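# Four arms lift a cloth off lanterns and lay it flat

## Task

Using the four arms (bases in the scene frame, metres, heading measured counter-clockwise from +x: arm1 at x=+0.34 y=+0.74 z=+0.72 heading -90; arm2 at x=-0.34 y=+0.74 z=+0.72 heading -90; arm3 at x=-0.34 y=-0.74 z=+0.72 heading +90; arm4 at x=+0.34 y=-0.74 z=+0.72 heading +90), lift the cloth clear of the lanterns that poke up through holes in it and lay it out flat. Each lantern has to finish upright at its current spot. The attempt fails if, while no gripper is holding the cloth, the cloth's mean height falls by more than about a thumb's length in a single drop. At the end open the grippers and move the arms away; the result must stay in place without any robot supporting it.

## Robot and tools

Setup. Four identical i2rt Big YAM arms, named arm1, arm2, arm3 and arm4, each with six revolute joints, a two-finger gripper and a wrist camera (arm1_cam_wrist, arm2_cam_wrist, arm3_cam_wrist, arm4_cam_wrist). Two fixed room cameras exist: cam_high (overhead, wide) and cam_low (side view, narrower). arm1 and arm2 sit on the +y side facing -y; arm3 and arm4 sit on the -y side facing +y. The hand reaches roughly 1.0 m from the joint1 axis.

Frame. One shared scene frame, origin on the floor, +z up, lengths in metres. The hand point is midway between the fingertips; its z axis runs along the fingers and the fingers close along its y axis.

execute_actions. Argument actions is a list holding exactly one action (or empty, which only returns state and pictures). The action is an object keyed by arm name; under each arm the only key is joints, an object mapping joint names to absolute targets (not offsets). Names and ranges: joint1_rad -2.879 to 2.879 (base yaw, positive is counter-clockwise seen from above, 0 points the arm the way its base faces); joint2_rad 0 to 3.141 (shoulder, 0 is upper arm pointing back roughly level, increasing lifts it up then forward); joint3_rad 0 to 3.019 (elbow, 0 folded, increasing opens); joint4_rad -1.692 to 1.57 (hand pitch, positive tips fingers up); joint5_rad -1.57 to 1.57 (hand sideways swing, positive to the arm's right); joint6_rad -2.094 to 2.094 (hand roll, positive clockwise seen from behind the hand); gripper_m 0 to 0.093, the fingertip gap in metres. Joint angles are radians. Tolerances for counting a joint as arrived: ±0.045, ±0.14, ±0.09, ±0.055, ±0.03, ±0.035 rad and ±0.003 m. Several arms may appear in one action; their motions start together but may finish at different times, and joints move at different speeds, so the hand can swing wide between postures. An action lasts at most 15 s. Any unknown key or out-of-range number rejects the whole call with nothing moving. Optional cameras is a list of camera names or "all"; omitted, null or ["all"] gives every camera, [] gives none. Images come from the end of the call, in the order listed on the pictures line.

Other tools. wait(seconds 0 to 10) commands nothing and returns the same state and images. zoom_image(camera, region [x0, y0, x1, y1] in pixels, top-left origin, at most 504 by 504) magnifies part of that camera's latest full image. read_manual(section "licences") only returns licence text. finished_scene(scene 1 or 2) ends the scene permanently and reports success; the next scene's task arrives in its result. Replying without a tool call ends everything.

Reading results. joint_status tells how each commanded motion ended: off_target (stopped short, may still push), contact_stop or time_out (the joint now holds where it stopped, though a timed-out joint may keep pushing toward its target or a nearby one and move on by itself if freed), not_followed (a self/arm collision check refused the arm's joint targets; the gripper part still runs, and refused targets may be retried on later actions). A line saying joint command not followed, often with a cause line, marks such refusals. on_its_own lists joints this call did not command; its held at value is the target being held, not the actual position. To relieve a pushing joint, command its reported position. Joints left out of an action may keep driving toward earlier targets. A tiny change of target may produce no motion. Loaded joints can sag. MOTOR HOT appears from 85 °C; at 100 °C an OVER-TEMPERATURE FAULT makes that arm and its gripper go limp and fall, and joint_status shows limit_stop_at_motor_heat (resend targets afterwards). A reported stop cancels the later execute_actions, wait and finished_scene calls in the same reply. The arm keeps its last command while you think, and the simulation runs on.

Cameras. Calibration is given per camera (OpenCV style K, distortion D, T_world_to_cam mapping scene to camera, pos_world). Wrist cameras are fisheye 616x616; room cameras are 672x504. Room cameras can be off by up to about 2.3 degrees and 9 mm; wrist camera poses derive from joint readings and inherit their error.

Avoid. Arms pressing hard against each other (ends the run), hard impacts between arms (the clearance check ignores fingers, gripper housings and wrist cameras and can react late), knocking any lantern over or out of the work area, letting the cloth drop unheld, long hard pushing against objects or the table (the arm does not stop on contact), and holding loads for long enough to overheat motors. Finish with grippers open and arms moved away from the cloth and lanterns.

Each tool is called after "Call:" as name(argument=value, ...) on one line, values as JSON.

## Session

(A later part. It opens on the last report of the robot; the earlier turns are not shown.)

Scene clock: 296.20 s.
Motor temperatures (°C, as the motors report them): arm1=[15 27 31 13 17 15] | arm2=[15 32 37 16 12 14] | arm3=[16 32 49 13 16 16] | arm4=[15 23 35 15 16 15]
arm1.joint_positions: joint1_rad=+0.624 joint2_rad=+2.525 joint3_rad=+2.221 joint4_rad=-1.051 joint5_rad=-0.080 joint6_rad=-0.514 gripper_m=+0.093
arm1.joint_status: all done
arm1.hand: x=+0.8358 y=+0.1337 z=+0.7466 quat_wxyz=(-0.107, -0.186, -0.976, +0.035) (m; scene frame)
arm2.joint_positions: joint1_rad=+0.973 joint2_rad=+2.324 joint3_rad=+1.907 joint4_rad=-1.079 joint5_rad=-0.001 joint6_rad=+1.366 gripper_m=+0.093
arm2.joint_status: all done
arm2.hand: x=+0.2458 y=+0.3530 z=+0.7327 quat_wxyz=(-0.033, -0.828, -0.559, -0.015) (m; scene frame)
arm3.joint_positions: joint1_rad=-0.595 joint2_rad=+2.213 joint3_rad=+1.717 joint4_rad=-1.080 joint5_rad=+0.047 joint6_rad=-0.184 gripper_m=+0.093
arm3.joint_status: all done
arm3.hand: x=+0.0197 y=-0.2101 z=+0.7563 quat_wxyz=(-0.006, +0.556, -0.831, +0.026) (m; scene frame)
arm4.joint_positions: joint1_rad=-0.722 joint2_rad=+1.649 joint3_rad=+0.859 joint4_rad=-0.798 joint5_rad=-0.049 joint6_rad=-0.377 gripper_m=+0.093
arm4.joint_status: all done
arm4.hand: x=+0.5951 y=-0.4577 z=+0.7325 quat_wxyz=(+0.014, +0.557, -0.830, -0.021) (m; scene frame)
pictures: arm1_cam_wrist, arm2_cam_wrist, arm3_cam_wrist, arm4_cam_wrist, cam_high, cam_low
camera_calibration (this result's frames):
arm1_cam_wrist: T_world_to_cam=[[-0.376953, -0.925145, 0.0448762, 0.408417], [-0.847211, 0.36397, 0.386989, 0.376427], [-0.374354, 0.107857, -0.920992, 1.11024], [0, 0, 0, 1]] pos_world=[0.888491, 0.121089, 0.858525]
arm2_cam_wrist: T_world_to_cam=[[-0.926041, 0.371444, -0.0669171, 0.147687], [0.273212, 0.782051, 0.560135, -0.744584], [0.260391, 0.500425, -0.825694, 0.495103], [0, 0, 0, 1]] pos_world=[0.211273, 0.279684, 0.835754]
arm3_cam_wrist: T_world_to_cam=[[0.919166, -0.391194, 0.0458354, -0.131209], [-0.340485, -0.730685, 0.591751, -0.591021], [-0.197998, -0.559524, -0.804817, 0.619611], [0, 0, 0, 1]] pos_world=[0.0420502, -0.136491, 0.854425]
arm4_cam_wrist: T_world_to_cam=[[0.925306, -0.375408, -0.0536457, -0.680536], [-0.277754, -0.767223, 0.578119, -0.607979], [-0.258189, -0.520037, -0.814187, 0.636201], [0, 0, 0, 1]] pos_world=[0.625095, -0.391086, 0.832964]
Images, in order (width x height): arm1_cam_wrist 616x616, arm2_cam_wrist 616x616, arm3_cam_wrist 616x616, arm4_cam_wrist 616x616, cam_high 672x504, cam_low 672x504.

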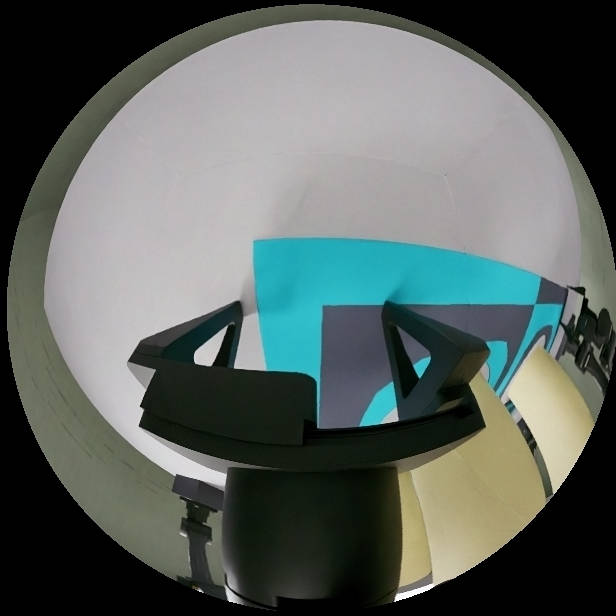

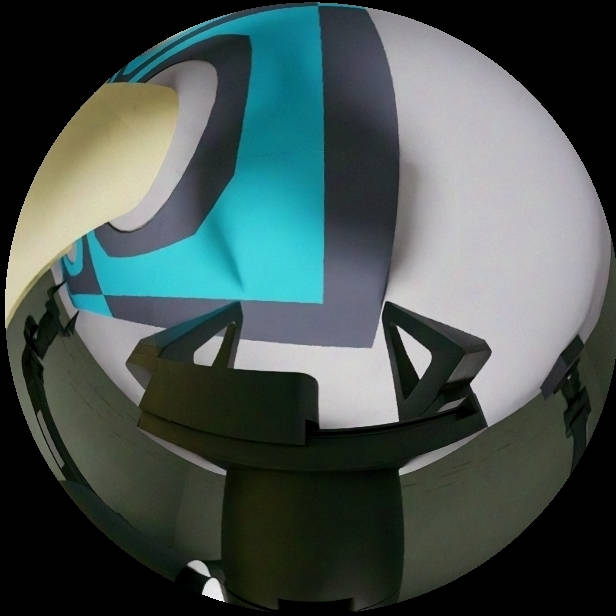

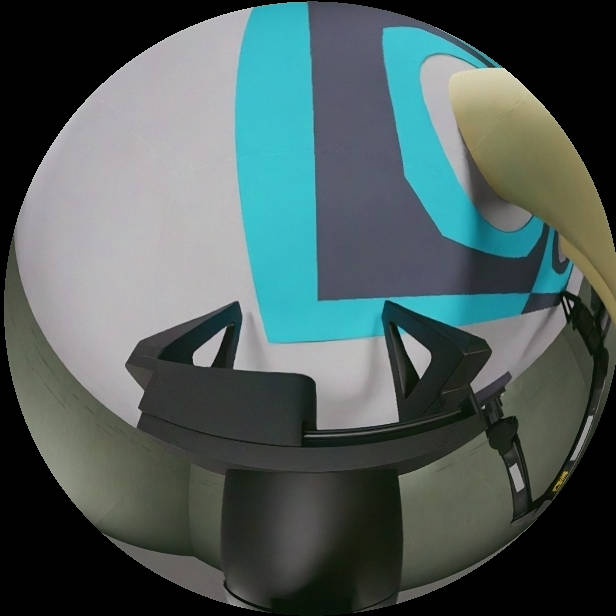

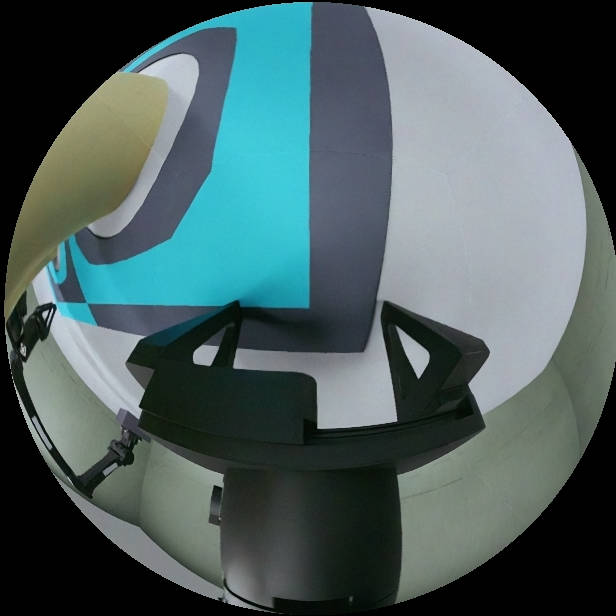

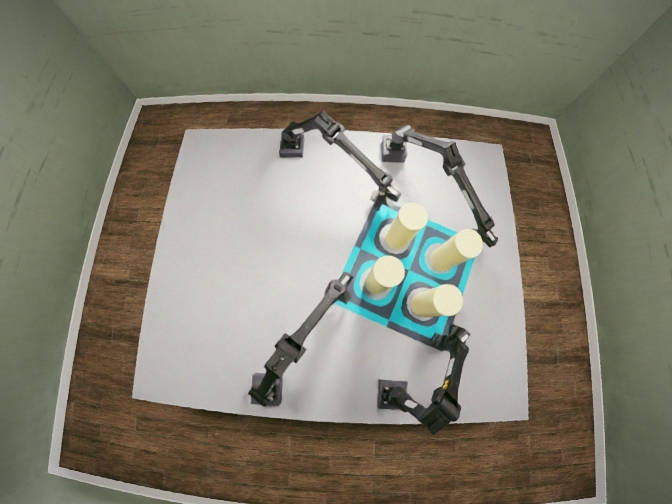

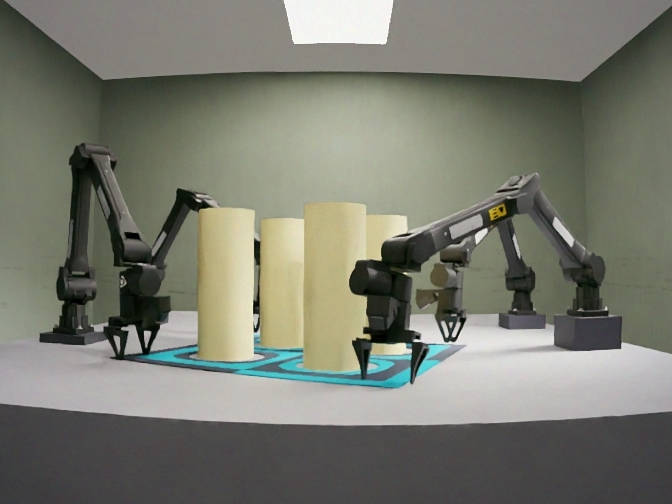

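Call:
execute_actions(actions=[{"arm1":{"joints":{"joint2_rad":2.555}},"arm2":{"joints":{"joint2_rad":2.385,"joint3_rad":1.888}},"arm3":{"joints":{"joint2_rad":2.275}},"arm4":{"joints":{"joint2_rad":1.668}}}], cameras=["arm1_cam_wrist","arm2_cam_wrist","arm3_cam_wrist","arm4_cam_wrist","cam_low"])

Scene clock: 326.67 s.
Motor temperatures (°C, as the motors report them): arm1=[15 28 31 13 17 15] | arm2=[15 32 34 16 12 14] | arm3=[16 32 49 13 16 16] | arm4=[15 23 34 15 16 15]
arm1.joint_positions: joint1_rad=+0.624 joint2_rad=+2.525 joint3_rad=+2.221 joint4_rad=-1.051 joint5_rad=-0.080 joint6_rad=-0.514 gripper_m=+0.093
arm1.joint_status: all done
arm1.hand: x=+0.8358 y=+0.1337 z=+0.7466 quat_wxyz=(-0.107, -0.186, -0.976, +0.035) (m; scene frame)
arm2.joint_positions: joint1_rad=+0.973 joint2_rad=+2.330 joint3_rad=+1.894 joint4_rad=-1.076 joint5_rad=-0.001 joint6_rad=+1.366 gripper_m=+0.093
arm2.joint_status: all done
arm2.hand: x=+0.2412 y=+0.3561 z=+0.7239 quat_wxyz=(-0.026, -0.828, -0.560, -0.012) (m; scene frame)
arm3.joint_positions: joint1_rad=-0.595 joint2_rad=+2.236 joint3_rad=+1.719 joint4_rad=-1.080 joint5_rad=+0.047 joint6_rad=-0.183 gripper_m=+0.093
arm3.joint_status: all done
arm3.hand: x=+0.0178 y=-0.2127 z=+0.7424 quat_wxyz=(+0.004, +0.555, -0.831, +0.030) (m; scene frame)
arm4.joint_positions: joint1_rad=-0.722 joint2_rad=+1.650 joint3_rad=+0.859 joint4_rad=-0.798 joint5_rad=-0.049 joint6_rad=-0.378 gripper_m=+0.093
arm4.joint_status: all done
arm4.hand: x=+0.5949 y=-0.4579 z=+0.7319 quat_wxyz=(+0.014, +0.557, -0.830, -0.021) (m; scene frame)
pictures: arm1_cam_wrist, arm2_cam_wrist, arm3_cam_wrist, arm4_cam_wrist, cam_low
camera_calibration (this result's frames):
arm1_cam_wrist: T_world_to_cam=[[-0.376953, -0.925145, 0.0448762, 0.408417], [-0.847211, 0.36397, 0.386989, 0.376427], [-0.374354, 0.107857, -0.920992, 1.11024], [0, 0, 0, 1]] pos_world=[0.888491, 0.121089, 0.858525]
arm2_cam_wrist: T_world_to_cam=[[-0.926839, 0.371942, -0.0512611, 0.130351], [0.280682, 0.777071, 0.563364, -0.743195], [0.249372, 0.50776, -0.824617, 0.486779], [0, 0, 0, 1]] pos_world=[0.208027, 0.281865, 0.826778]
arm3_cam_wrist: T_world_to_cam=[[0.919342, -0.391192, 0.0421784, -0.127128], [-0.33415, -0.719666, 0.608625, -0.595635], [-0.207735, -0.573629, -0.792336, 0.59452], [0, 0, 0, 1]] pos_world=[0.0413448, -0.137356, 0.83894]
arm4_cam_wrist: T_world_to_cam=[[0.925534, -0.374764, -0.0542111, -0.679912], [-0.27657, -0.766816, 0.579225, -0.609155], [-0.258643, -0.5211, -0.813363, 0.634809], [0, 0, 0, 1]] pos_world=[0.624997, -0.391117, 0.832309]
Images, in order (width x height): arm1_cam_wrist 616x616, arm2_cam_wrist 616x616, arm3_cam_wrist 616x616, arm4_cam_wrist 616x616, cam_low 672x504.

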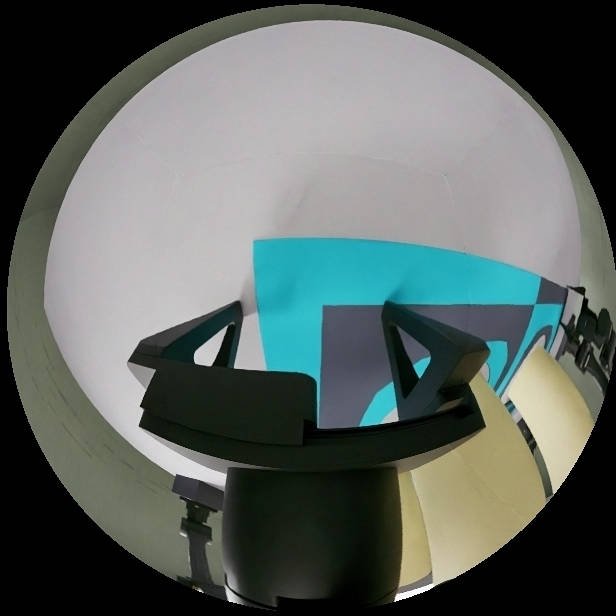

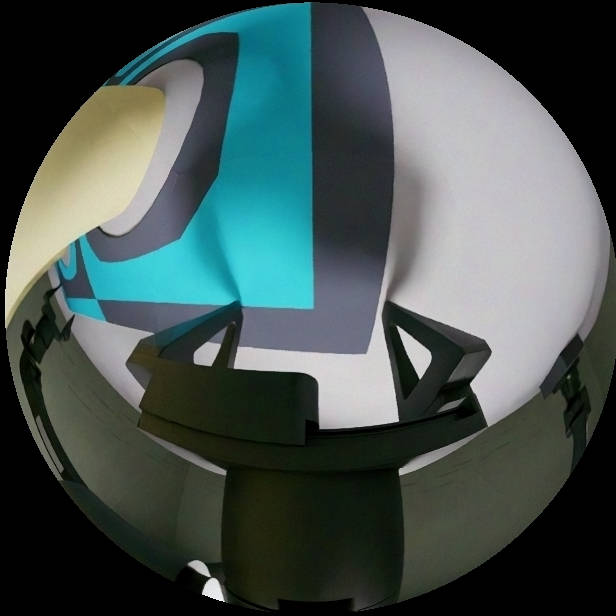

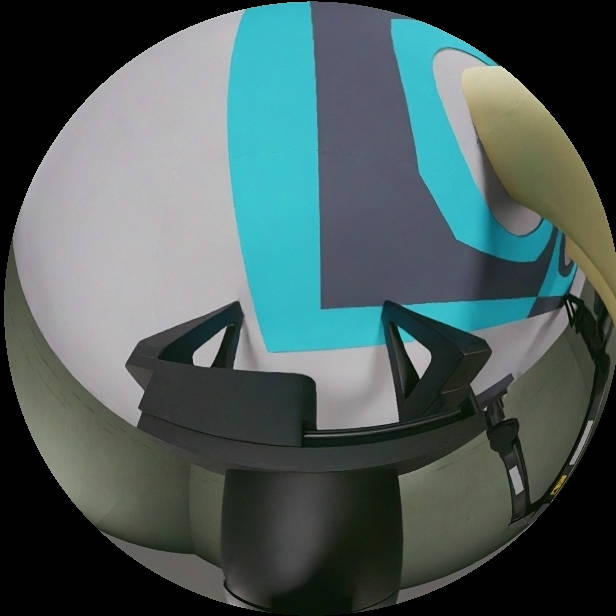

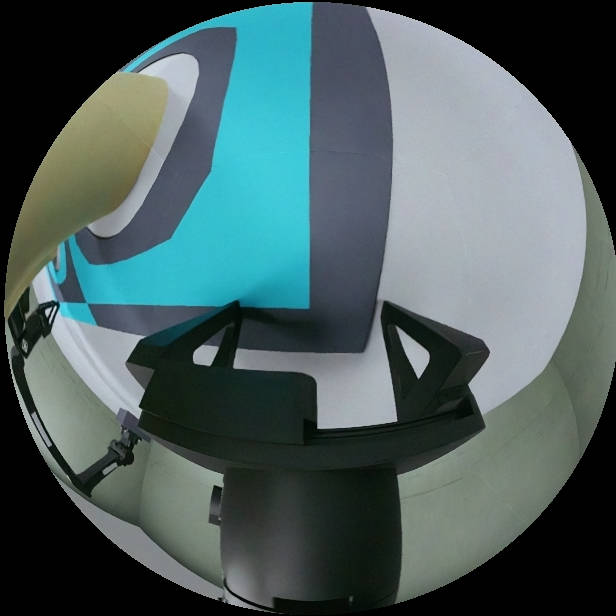

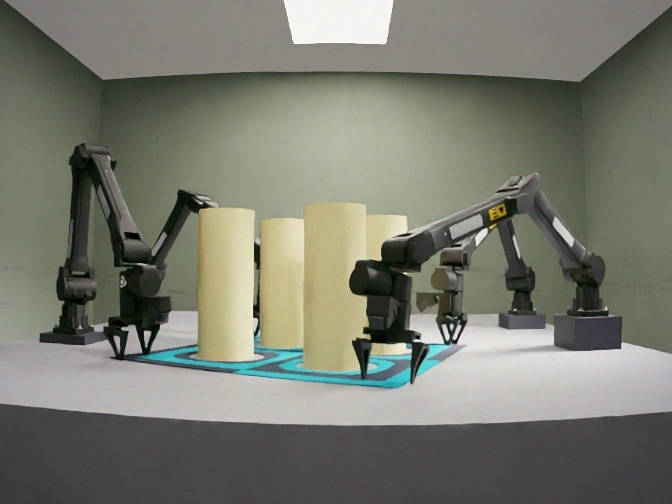

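Call:
execute_actions(actions=[{"arm3":{"joints":{"gripper_m":0.0}},"arm4":{"joints":{"gripper_m":0.0}}}])

Scene clock: 343.97 s.
Motor temperatures (°C, as the motors report them): arm1=[15 28 31 13 17 15] | arm2=[15 32 33 16 12 14] | arm3=[16 31 49 13 16 16] | arm4=[15 22 34 15 16 15]
arm1.joint_positions: joint1_rad=+0.624 joint2_rad=+2.525 joint3_rad=+2.221 joint4_rad=-1.051 joint5_rad=-0.080 joint6_rad=-0.514 gripper_m=+0.093
arm1.joint_status: not commanded
arm1.hand: x=+0.8358 y=+0.1337 z=+0.7466 quat_wxyz=(-0.107, -0.186, -0.976, +0.035) (m; scene frame)
arm2.joint_positions: joint1_rad=+0.973 joint2_rad=+2.330 joint3_rad=+1.894 joint4_rad=-1.076 joint5_rad=-0.001 joint6_rad=+1.366 gripper_m=+0.093
arm2.joint_status: not commanded
arm2.hand: x=+0.2412 y=+0.3561 z=+0.7239 quat_wxyz=(-0.026, -0.828, -0.560, -0.012) (m; scene frame)
arm3.joint_positions: joint1_rad=-0.595 joint2_rad=+2.237 joint3_rad=+1.722 joint4_rad=-1.080 joint5_rad=+0.062 joint6_rad=-0.181 gripper_m=+0.002
arm3.joint_status: all done
arm3.hand: x=+0.0208 y=-0.2132 z=+0.7430 quat_wxyz=(+0.000, +0.555, -0.831, +0.036) (m; scene frame)
arm4.joint_positions: joint1_rad=-0.719 joint2_rad=+1.650 joint3_rad=+0.860 joint4_rad=-0.798 joint5_rad=-0.064 joint6_rad=-0.378 gripper_m=+0.004
arm4.joint_status: gripper_m off_target (ended at +0.004, target +0.000)
arm4.hand: x=+0.5926 y=-0.4547 z=+0.7325 quat_wxyz=(+0.015, +0.559, -0.829, -0.028) (m; scene frame)
pictures: arm1_cam_wrist, arm2_cam_wrist, arm3_cam_wrist, arm4_cam_wrist, cam_high, cam_low
camera_calibration (this result's frames):
arm1_cam_wrist: T_world_to_cam=[[-0.376953, -0.925145, 0.0448762, 0.408417], [-0.847211, 0.36397, 0.386989, 0.376427], [-0.374354, 0.107857, -0.920992, 1.11024], [0, 0, 0, 1]] pos_world=[0.888491, 0.121089, 0.858525]
arm2_cam_wrist: T_world_to_cam=[[-0.926839, 0.371942, -0.0512611, 0.130351], [0.280682, 0.777071, 0.563364, -0.743195], [0.249372, 0.50776, -0.824617, 0.486779], [0, 0, 0, 1]] pos_world=[0.208027, 0.281865, 0.826778]
arm3_cam_wrist: T_world_to_cam=[[0.9181, -0.392244, 0.0568891, -0.141175], [-0.343407, -0.715565, 0.608307, -0.594108], [-0.197897, -0.578023, -0.79166, 0.593738], [0, 0, 0, 1]] pos_world=[0.0430901, -0.137304, 0.83947]
arm4_cam_wrist: T_world_to_cam=[[0.926122, -0.371147, -0.0674378, -0.665531], [-0.268547, -0.774236, 0.573097, -0.611386], [-0.264916, -0.512648, -0.816708, 0.646302], [0, 0, 0, 1]] pos_world=[0.623393, -0.389042, 0.833342]
Images, in order (width x height): arm1_cam_wrist 616x616, arm2_cam_wrist 616x616, arm3_cam_wrist 616x616, arm4_cam_wrist 616x616, cam_high 672x504, cam_low 672x504.

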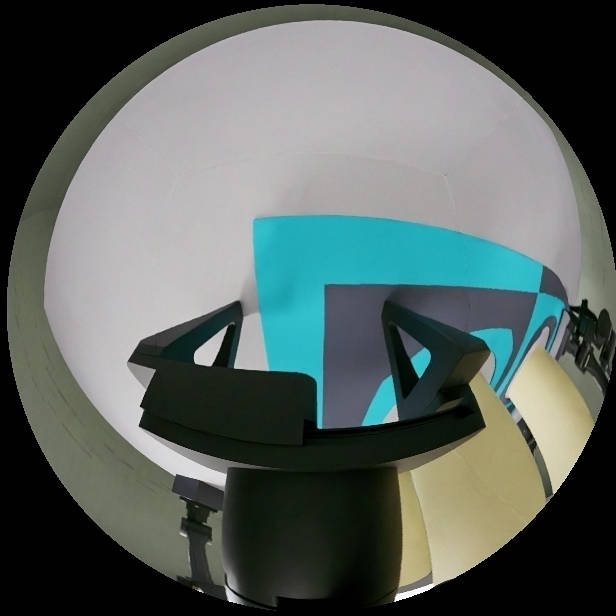

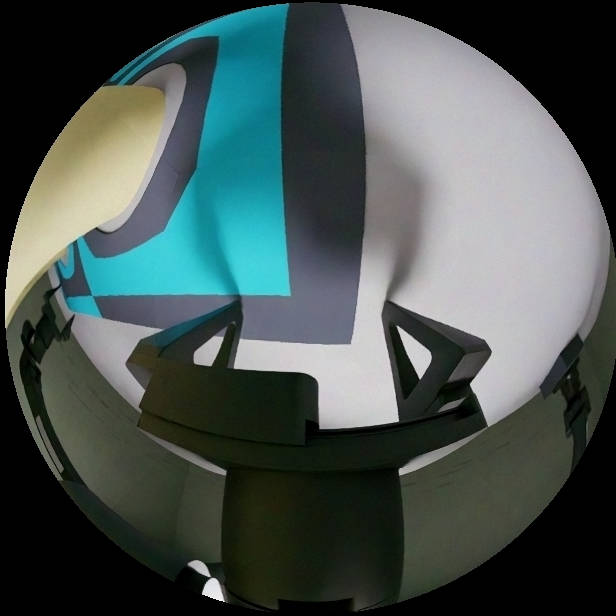

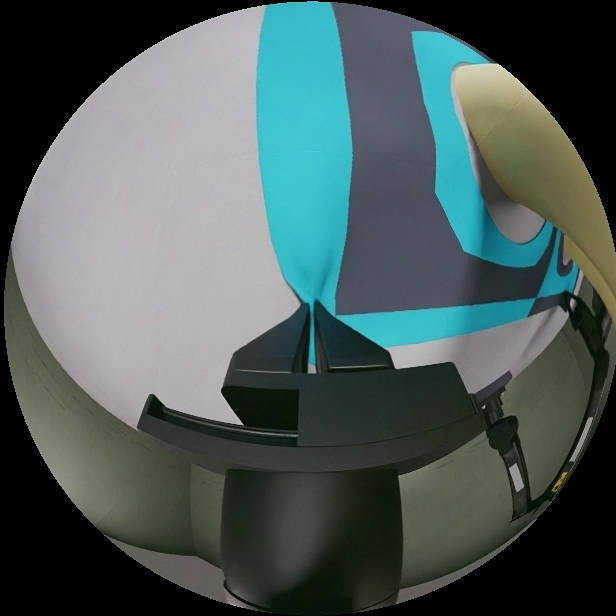

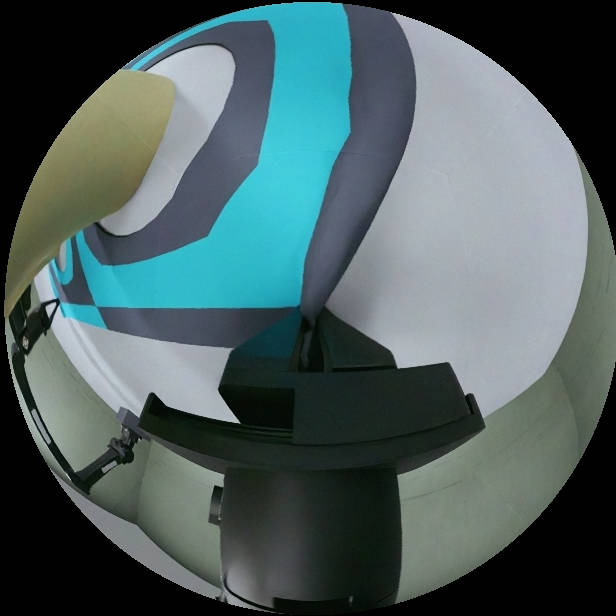

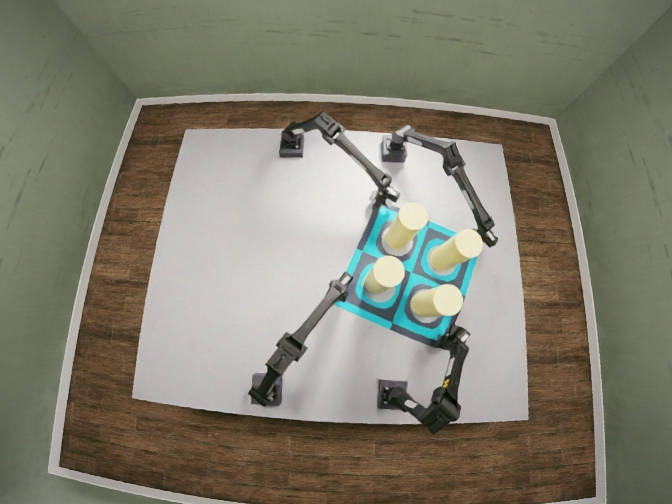

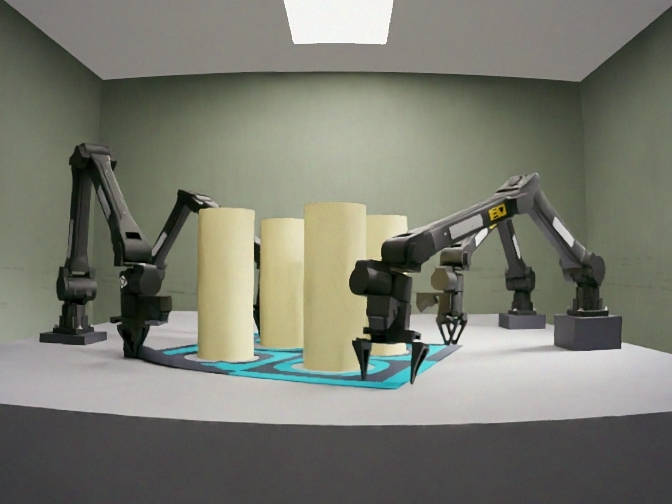

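Call:
zoom_image(camera="arm3_cam_wrist", region=[220, 220, 420, 390])

Call:
zoom_image(camera="arm4_cam_wrist", region=[210, 220, 410, 390])

Call:
zoom_image(camera="cam_high", region=[310, 180, 510, 370])

Region (220, 220, 420, 390) of arm3_cam_wrist's 616x616 image, scaled by 2.520, with more detail than that image has; it fills the top 428 rows of this view, and the rest is white.

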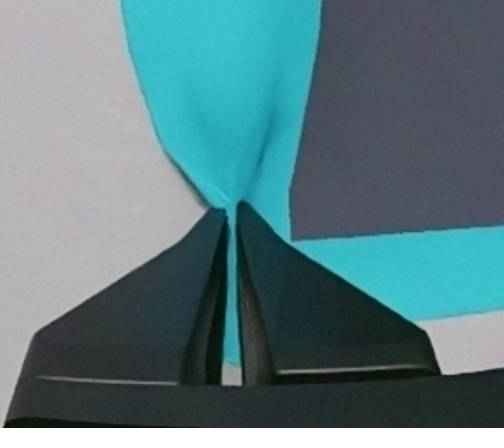

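Region (210, 220, 410, 390) of arm4_cam_wrist's 616x616 image, scaled by 2.520, with more detail than that image has; it fills the top 428 rows of this view, and the rest is white.

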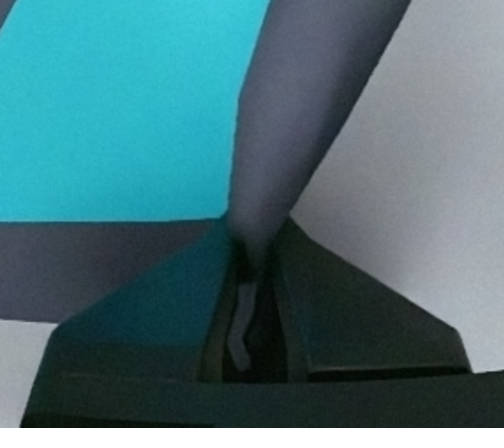

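Region (310, 180, 510, 370) of cam_high's 672x504 image, scaled by 2.520, with more detail than that image has; it fills the top 479 rows of this view, and the rest is white.

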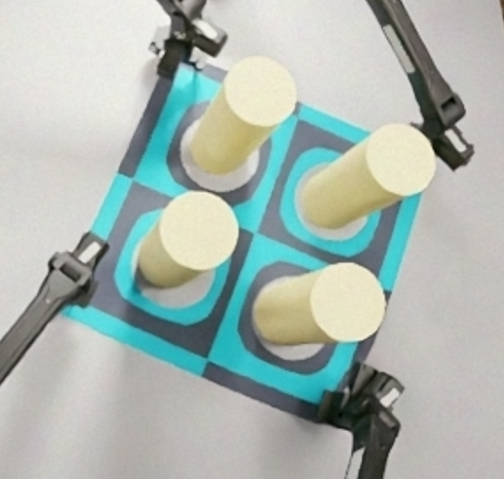

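Call:
execute_actions(actions=[{"arm3":{"joints":{"joint1_rad":-0.552,"joint6_rad":-0.143,"joint2_rad":2.25}},"arm4":{"joints":{"joint1_rad":-0.67,"joint4_rad":-0.836,"joint6_rad":-0.325,"joint2_rad":1.65}}}])

Scene clock: 375.20 s.
Motor temperatures (°C, as the motors report them): arm1=[15 28 31 13 17 15] | arm2=[15 32 33 16 12 14] | arm3=[16 32 48 13 16 16] | arm4=[15 22 33 15 17 15]
arm1.joint_positions: joint1_rad=+0.624 joint2_rad=+2.525 joint3_rad=+2.221 joint4_rad=-1.051 joint5_rad=-0.080 joint6_rad=-0.514 gripper_m=+0.093
arm1.joint_status: not commanded
arm1.hand: x=+0.8358 y=+0.1337 z=+0.7466 quat_wxyz=(-0.107, -0.186, -0.976, +0.035) (m; scene frame)
arm2.joint_positions: joint1_rad=+0.973 joint2_rad=+2.330 joint3_rad=+1.894 joint4_rad=-1.076 joint5_rad=-0.001 joint6_rad=+1.366 gripper_m=+0.093
arm2.joint_status: not commanded
arm2.hand: x=+0.2412 y=+0.3561 z=+0.7239 quat_wxyz=(-0.026, -0.828, -0.560, -0.012) (m; scene frame)
arm3.joint_positions: joint1_rad=-0.579 joint2_rad=+2.236 joint3_rad=+1.722 joint4_rad=-1.080 joint5_rad=+0.062 joint6_rad=-0.150 gripper_m=+0.002
arm3.joint_status: all done
arm3.hand: x=+0.0122 y=-0.2072 z=+0.7439 quat_wxyz=(-0.001, +0.549, -0.835, +0.036) (m; scene frame)
arm4.joint_positions: joint1_rad=-0.669 joint2_rad=+1.647 joint3_rad=+0.860 joint4_rad=-0.825 joint5_rad=-0.054 joint6_rad=-0.337 gripper_m=+0.004
arm4.joint_status: all done
arm4.hand: x=+0.5750 y=-0.4480 z=+0.7337 quat_wxyz=(+0.027, +0.562, -0.826, -0.020) (m; scene frame)
pictures: arm1_cam_wrist, arm2_cam_wrist, arm3_cam_wrist, arm4_cam_wrist, cam_high, cam_low
camera_calibration (this result's frames):
arm1_cam_wrist: T_world_to_cam=[[-0.376953, -0.925145, 0.0448762, 0.408417], [-0.847211, 0.36397, 0.386989, 0.376427], [-0.374354, 0.107857, -0.920992, 1.11024], [0, 0, 0, 1]] pos_world=[0.888491, 0.121089, 0.858525]
arm2_cam_wrist: T_world_to_cam=[[-0.926839, 0.371942, -0.0512611, 0.130351], [0.280682, 0.777071, 0.563364, -0.743195], [0.249372, 0.50776, -0.824617, 0.486779], [0, 0, 0, 1]] pos_world=[0.208027, 0.281865, 0.826778]
arm3_cam_wrist: T_world_to_cam=[[0.912205, -0.405578, 0.0582043, -0.134689], [-0.355235, -0.712064, 0.605618, -0.590424], [-0.20418, -0.573124, -0.793624, 0.598769], [0, 0, 0, 1]] pos_world=[0.0353822, -0.131877, 0.840609]
arm4_cam_wrist: T_world_to_cam=[[0.929059, -0.363837, -0.0668663, -0.64551], [-0.255079, -0.760976, 0.596532, -0.630533], [-0.267924, -0.537158, -0.799799, 0.624408], [0, 0, 0, 1]] pos_world=[0.606176, -0.379275, 0.832371]
Images, in order (width x height): arm1_cam_wrist 616x616, arm2_cam_wrist 616x616, arm3_cam_wrist 616x616, arm4_cam_wrist 616x616, cam_high 672x504, cam_low 672x504.

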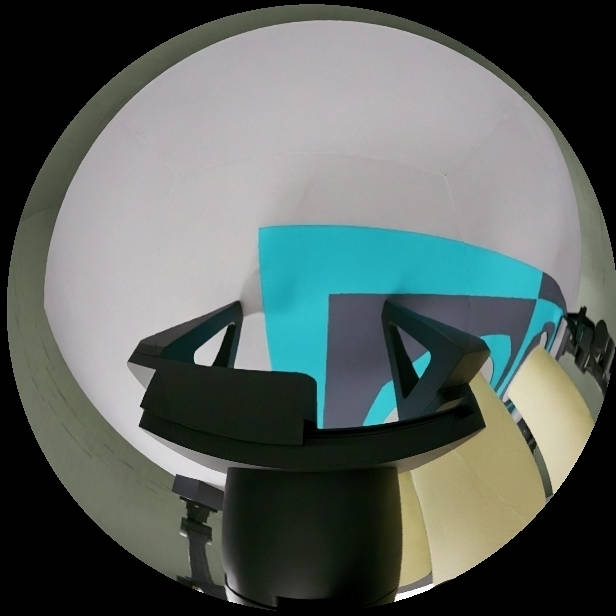

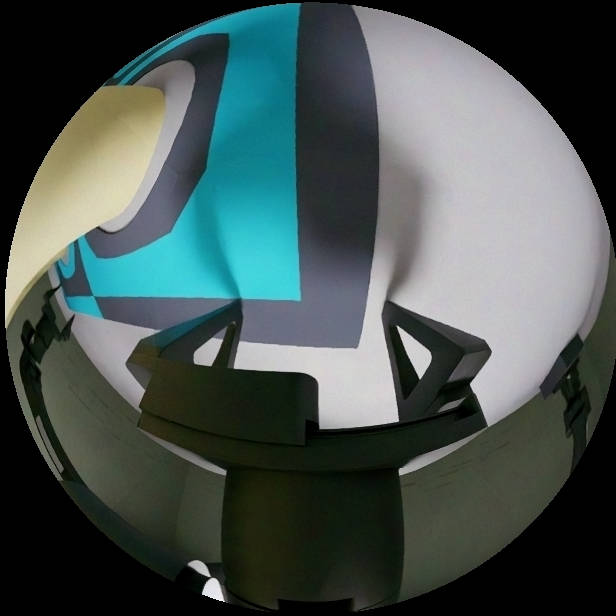

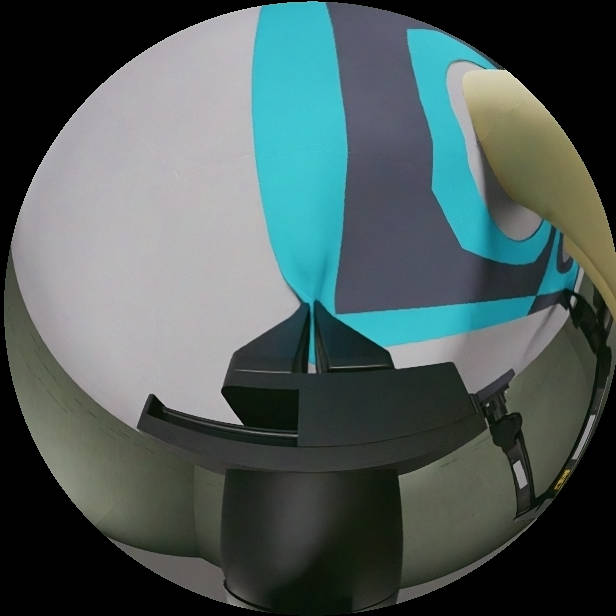

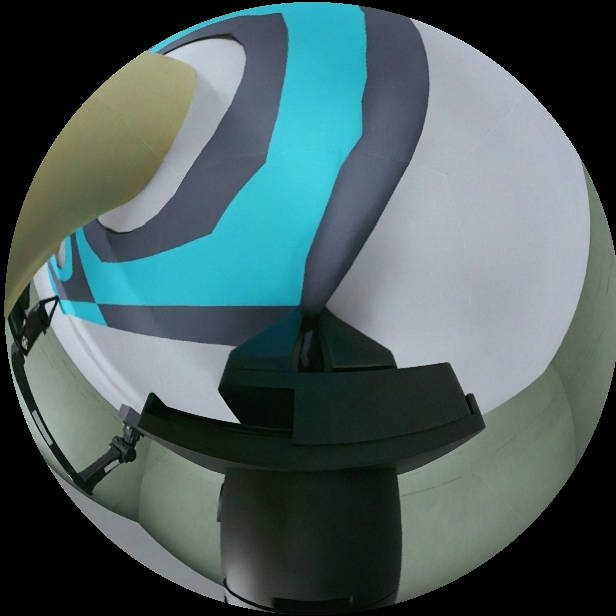

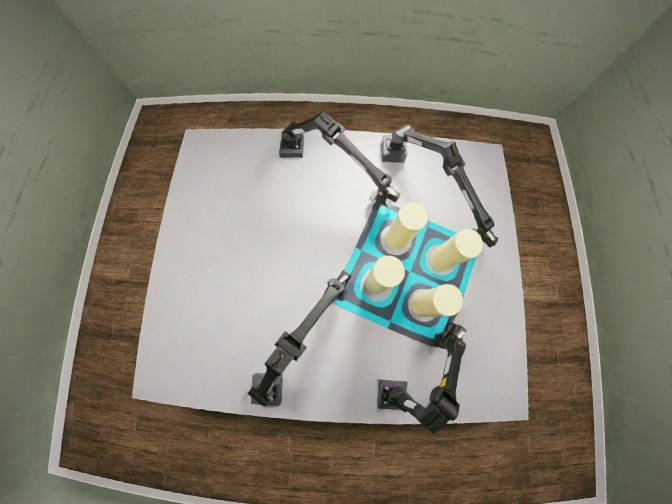

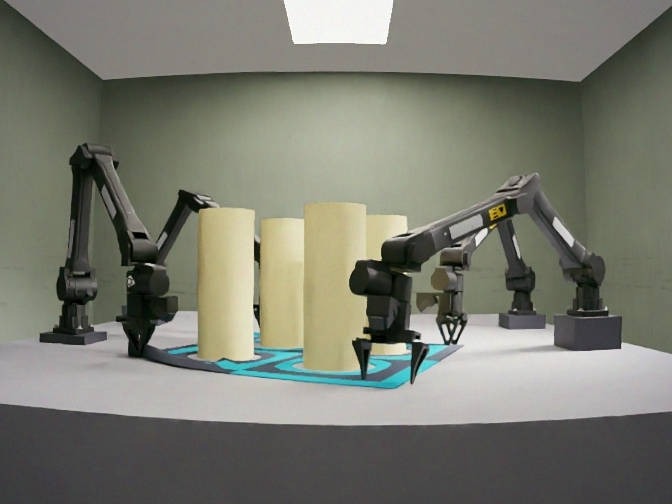

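Call:
execute_actions(actions=[{"arm3":{"joints":{"joint1_rad":-0.552,"joint2_rad":2.215}},"arm4":{"joints":{"joint2_rad":1.635}}}])

Scene clock: 383.50 s.
Motor temperatures (°C, as the motors report them): arm1=[15 28 31 13 17 15] | arm2=[15 32 33 16 12 14] | arm3=[16 32 48 13 16 16] | arm4=[15 22 33 15 17 15]
arm1.joint_positions: joint1_rad=+0.624 joint2_rad=+2.525 joint3_rad=+2.221 joint4_rad=-1.051 joint5_rad=-0.080 joint6_rad=-0.514 gripper_m=+0.093
arm1.joint_status: not commanded
arm1.hand: x=+0.8358 y=+0.1337 z=+0.7466 quat_wxyz=(-0.107, -0.186, -0.976, +0.035) (m; scene frame)
arm2.joint_positions: joint1_rad=+0.973 joint2_rad=+2.330 joint3_rad=+1.894 joint4_rad=-1.076 joint5_rad=-0.001 joint6_rad=+1.366 gripper_m=+0.093
arm2.joint_status: not commanded
arm2.hand: x=+0.2412 y=+0.3561 z=+0.7239 quat_wxyz=(-0.026, -0.828, -0.560, -0.012) (m; scene frame)
arm3.joint_positions: joint1_rad=-0.579 joint2_rad=+2.218 joint3_rad=+1.722 joint4_rad=-1.080 joint5_rad=+0.062 joint6_rad=-0.150 gripper_m=+0.002
arm3.joint_status: all done
arm3.hand: x=+0.0138 y=-0.2045 z=+0.7549 quat_wxyz=(-0.010, +0.548, -0.836, +0.032) (m; scene frame)
arm4.joint_positions: joint1_rad=-0.669 joint2_rad=+1.641 joint3_rad=+0.860 joint4_rad=-0.825 joint5_rad=-0.054 joint6_rad=-0.336 gripper_m=+0.004
arm4.joint_status: all done
arm4.hand: x=+0.5756 y=-0.4473 z=+0.7358 quat_wxyz=(+0.024, +0.562, -0.826, -0.020) (m; scene frame)
pictures: arm1_cam_wrist, arm2_cam_wrist, arm3_cam_wrist, arm4_cam_wrist, cam_high, cam_low
camera_calibration (this result's frames):
arm1_cam_wrist: T_world_to_cam=[[-0.376953, -0.925145, 0.0448762, 0.408417], [-0.847211, 0.36397, 0.386989, 0.376427], [-0.374354, 0.107857, -0.920992, 1.11024], [0, 0, 0, 1]] pos_world=[0.888491, 0.121089, 0.858525]
arm2_cam_wrist: T_world_to_cam=[[-0.926839, 0.371942, -0.0512611, 0.130351], [0.280682, 0.777071, 0.563364, -0.743195], [0.249372, 0.50776, -0.824617, 0.486779], [0, 0, 0, 1]] pos_world=[0.208027, 0.281865, 0.826778]
arm3_cam_wrist: T_world_to_cam=[[0.911515, -0.40676, 0.0607254, -0.13786], [-0.361162, -0.721058, 0.591302, -0.585572], [-0.196731, -0.560912, -0.804161, 0.619731], [0, 0, 0, 1]] pos_world=[0.0360951, -0.130693, 0.852985]
arm4_cam_wrist: T_world_to_cam=[[0.929189, -0.363874, -0.0648384, -0.647231], [-0.257724, -0.763615, 0.592006, -0.627507], [-0.264927, -0.533375, -0.803321, 0.629214], [0, 0, 0, 1]] pos_world=[0.606372, -0.379077, 0.834984]
Images, in order (width x height): arm1_cam_wrist 616x616, arm2_cam_wrist 616x616, arm3_cam_wrist 616x616, arm4_cam_wrist 616x616, cam_high 672x504, cam_low 672x504.

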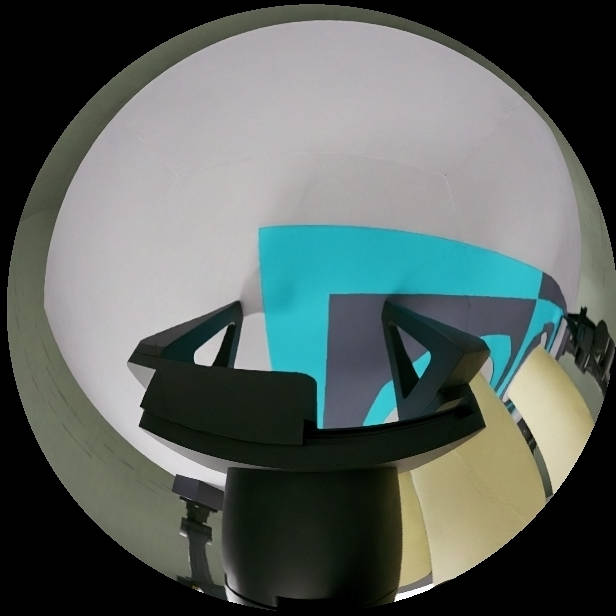

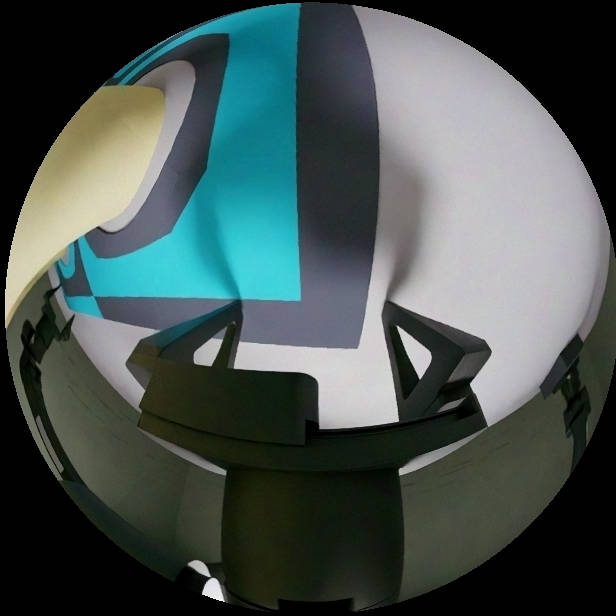

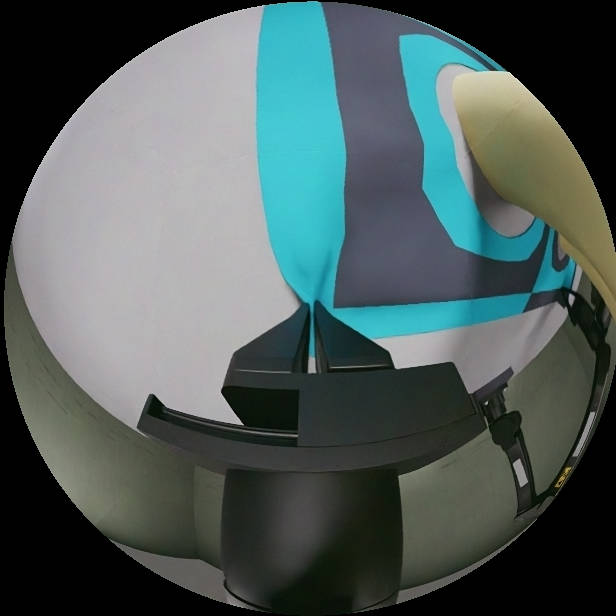

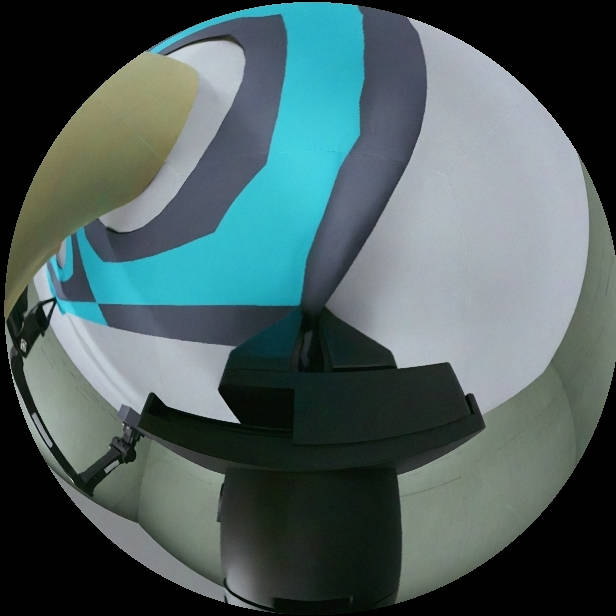

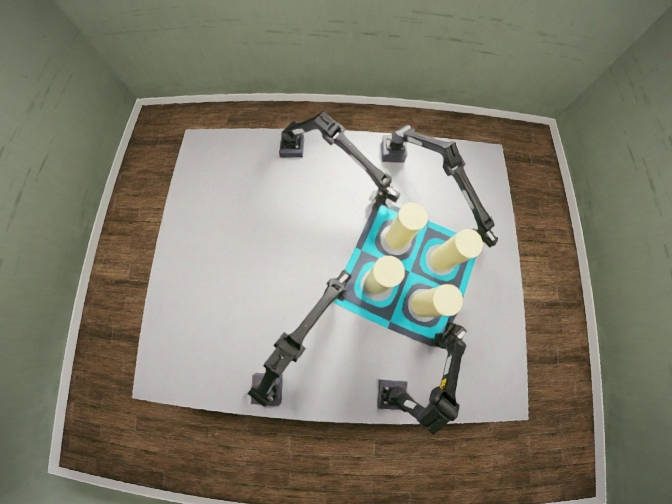

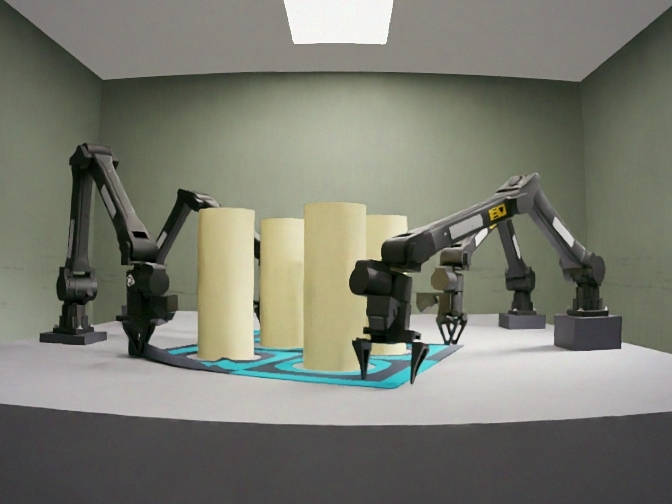

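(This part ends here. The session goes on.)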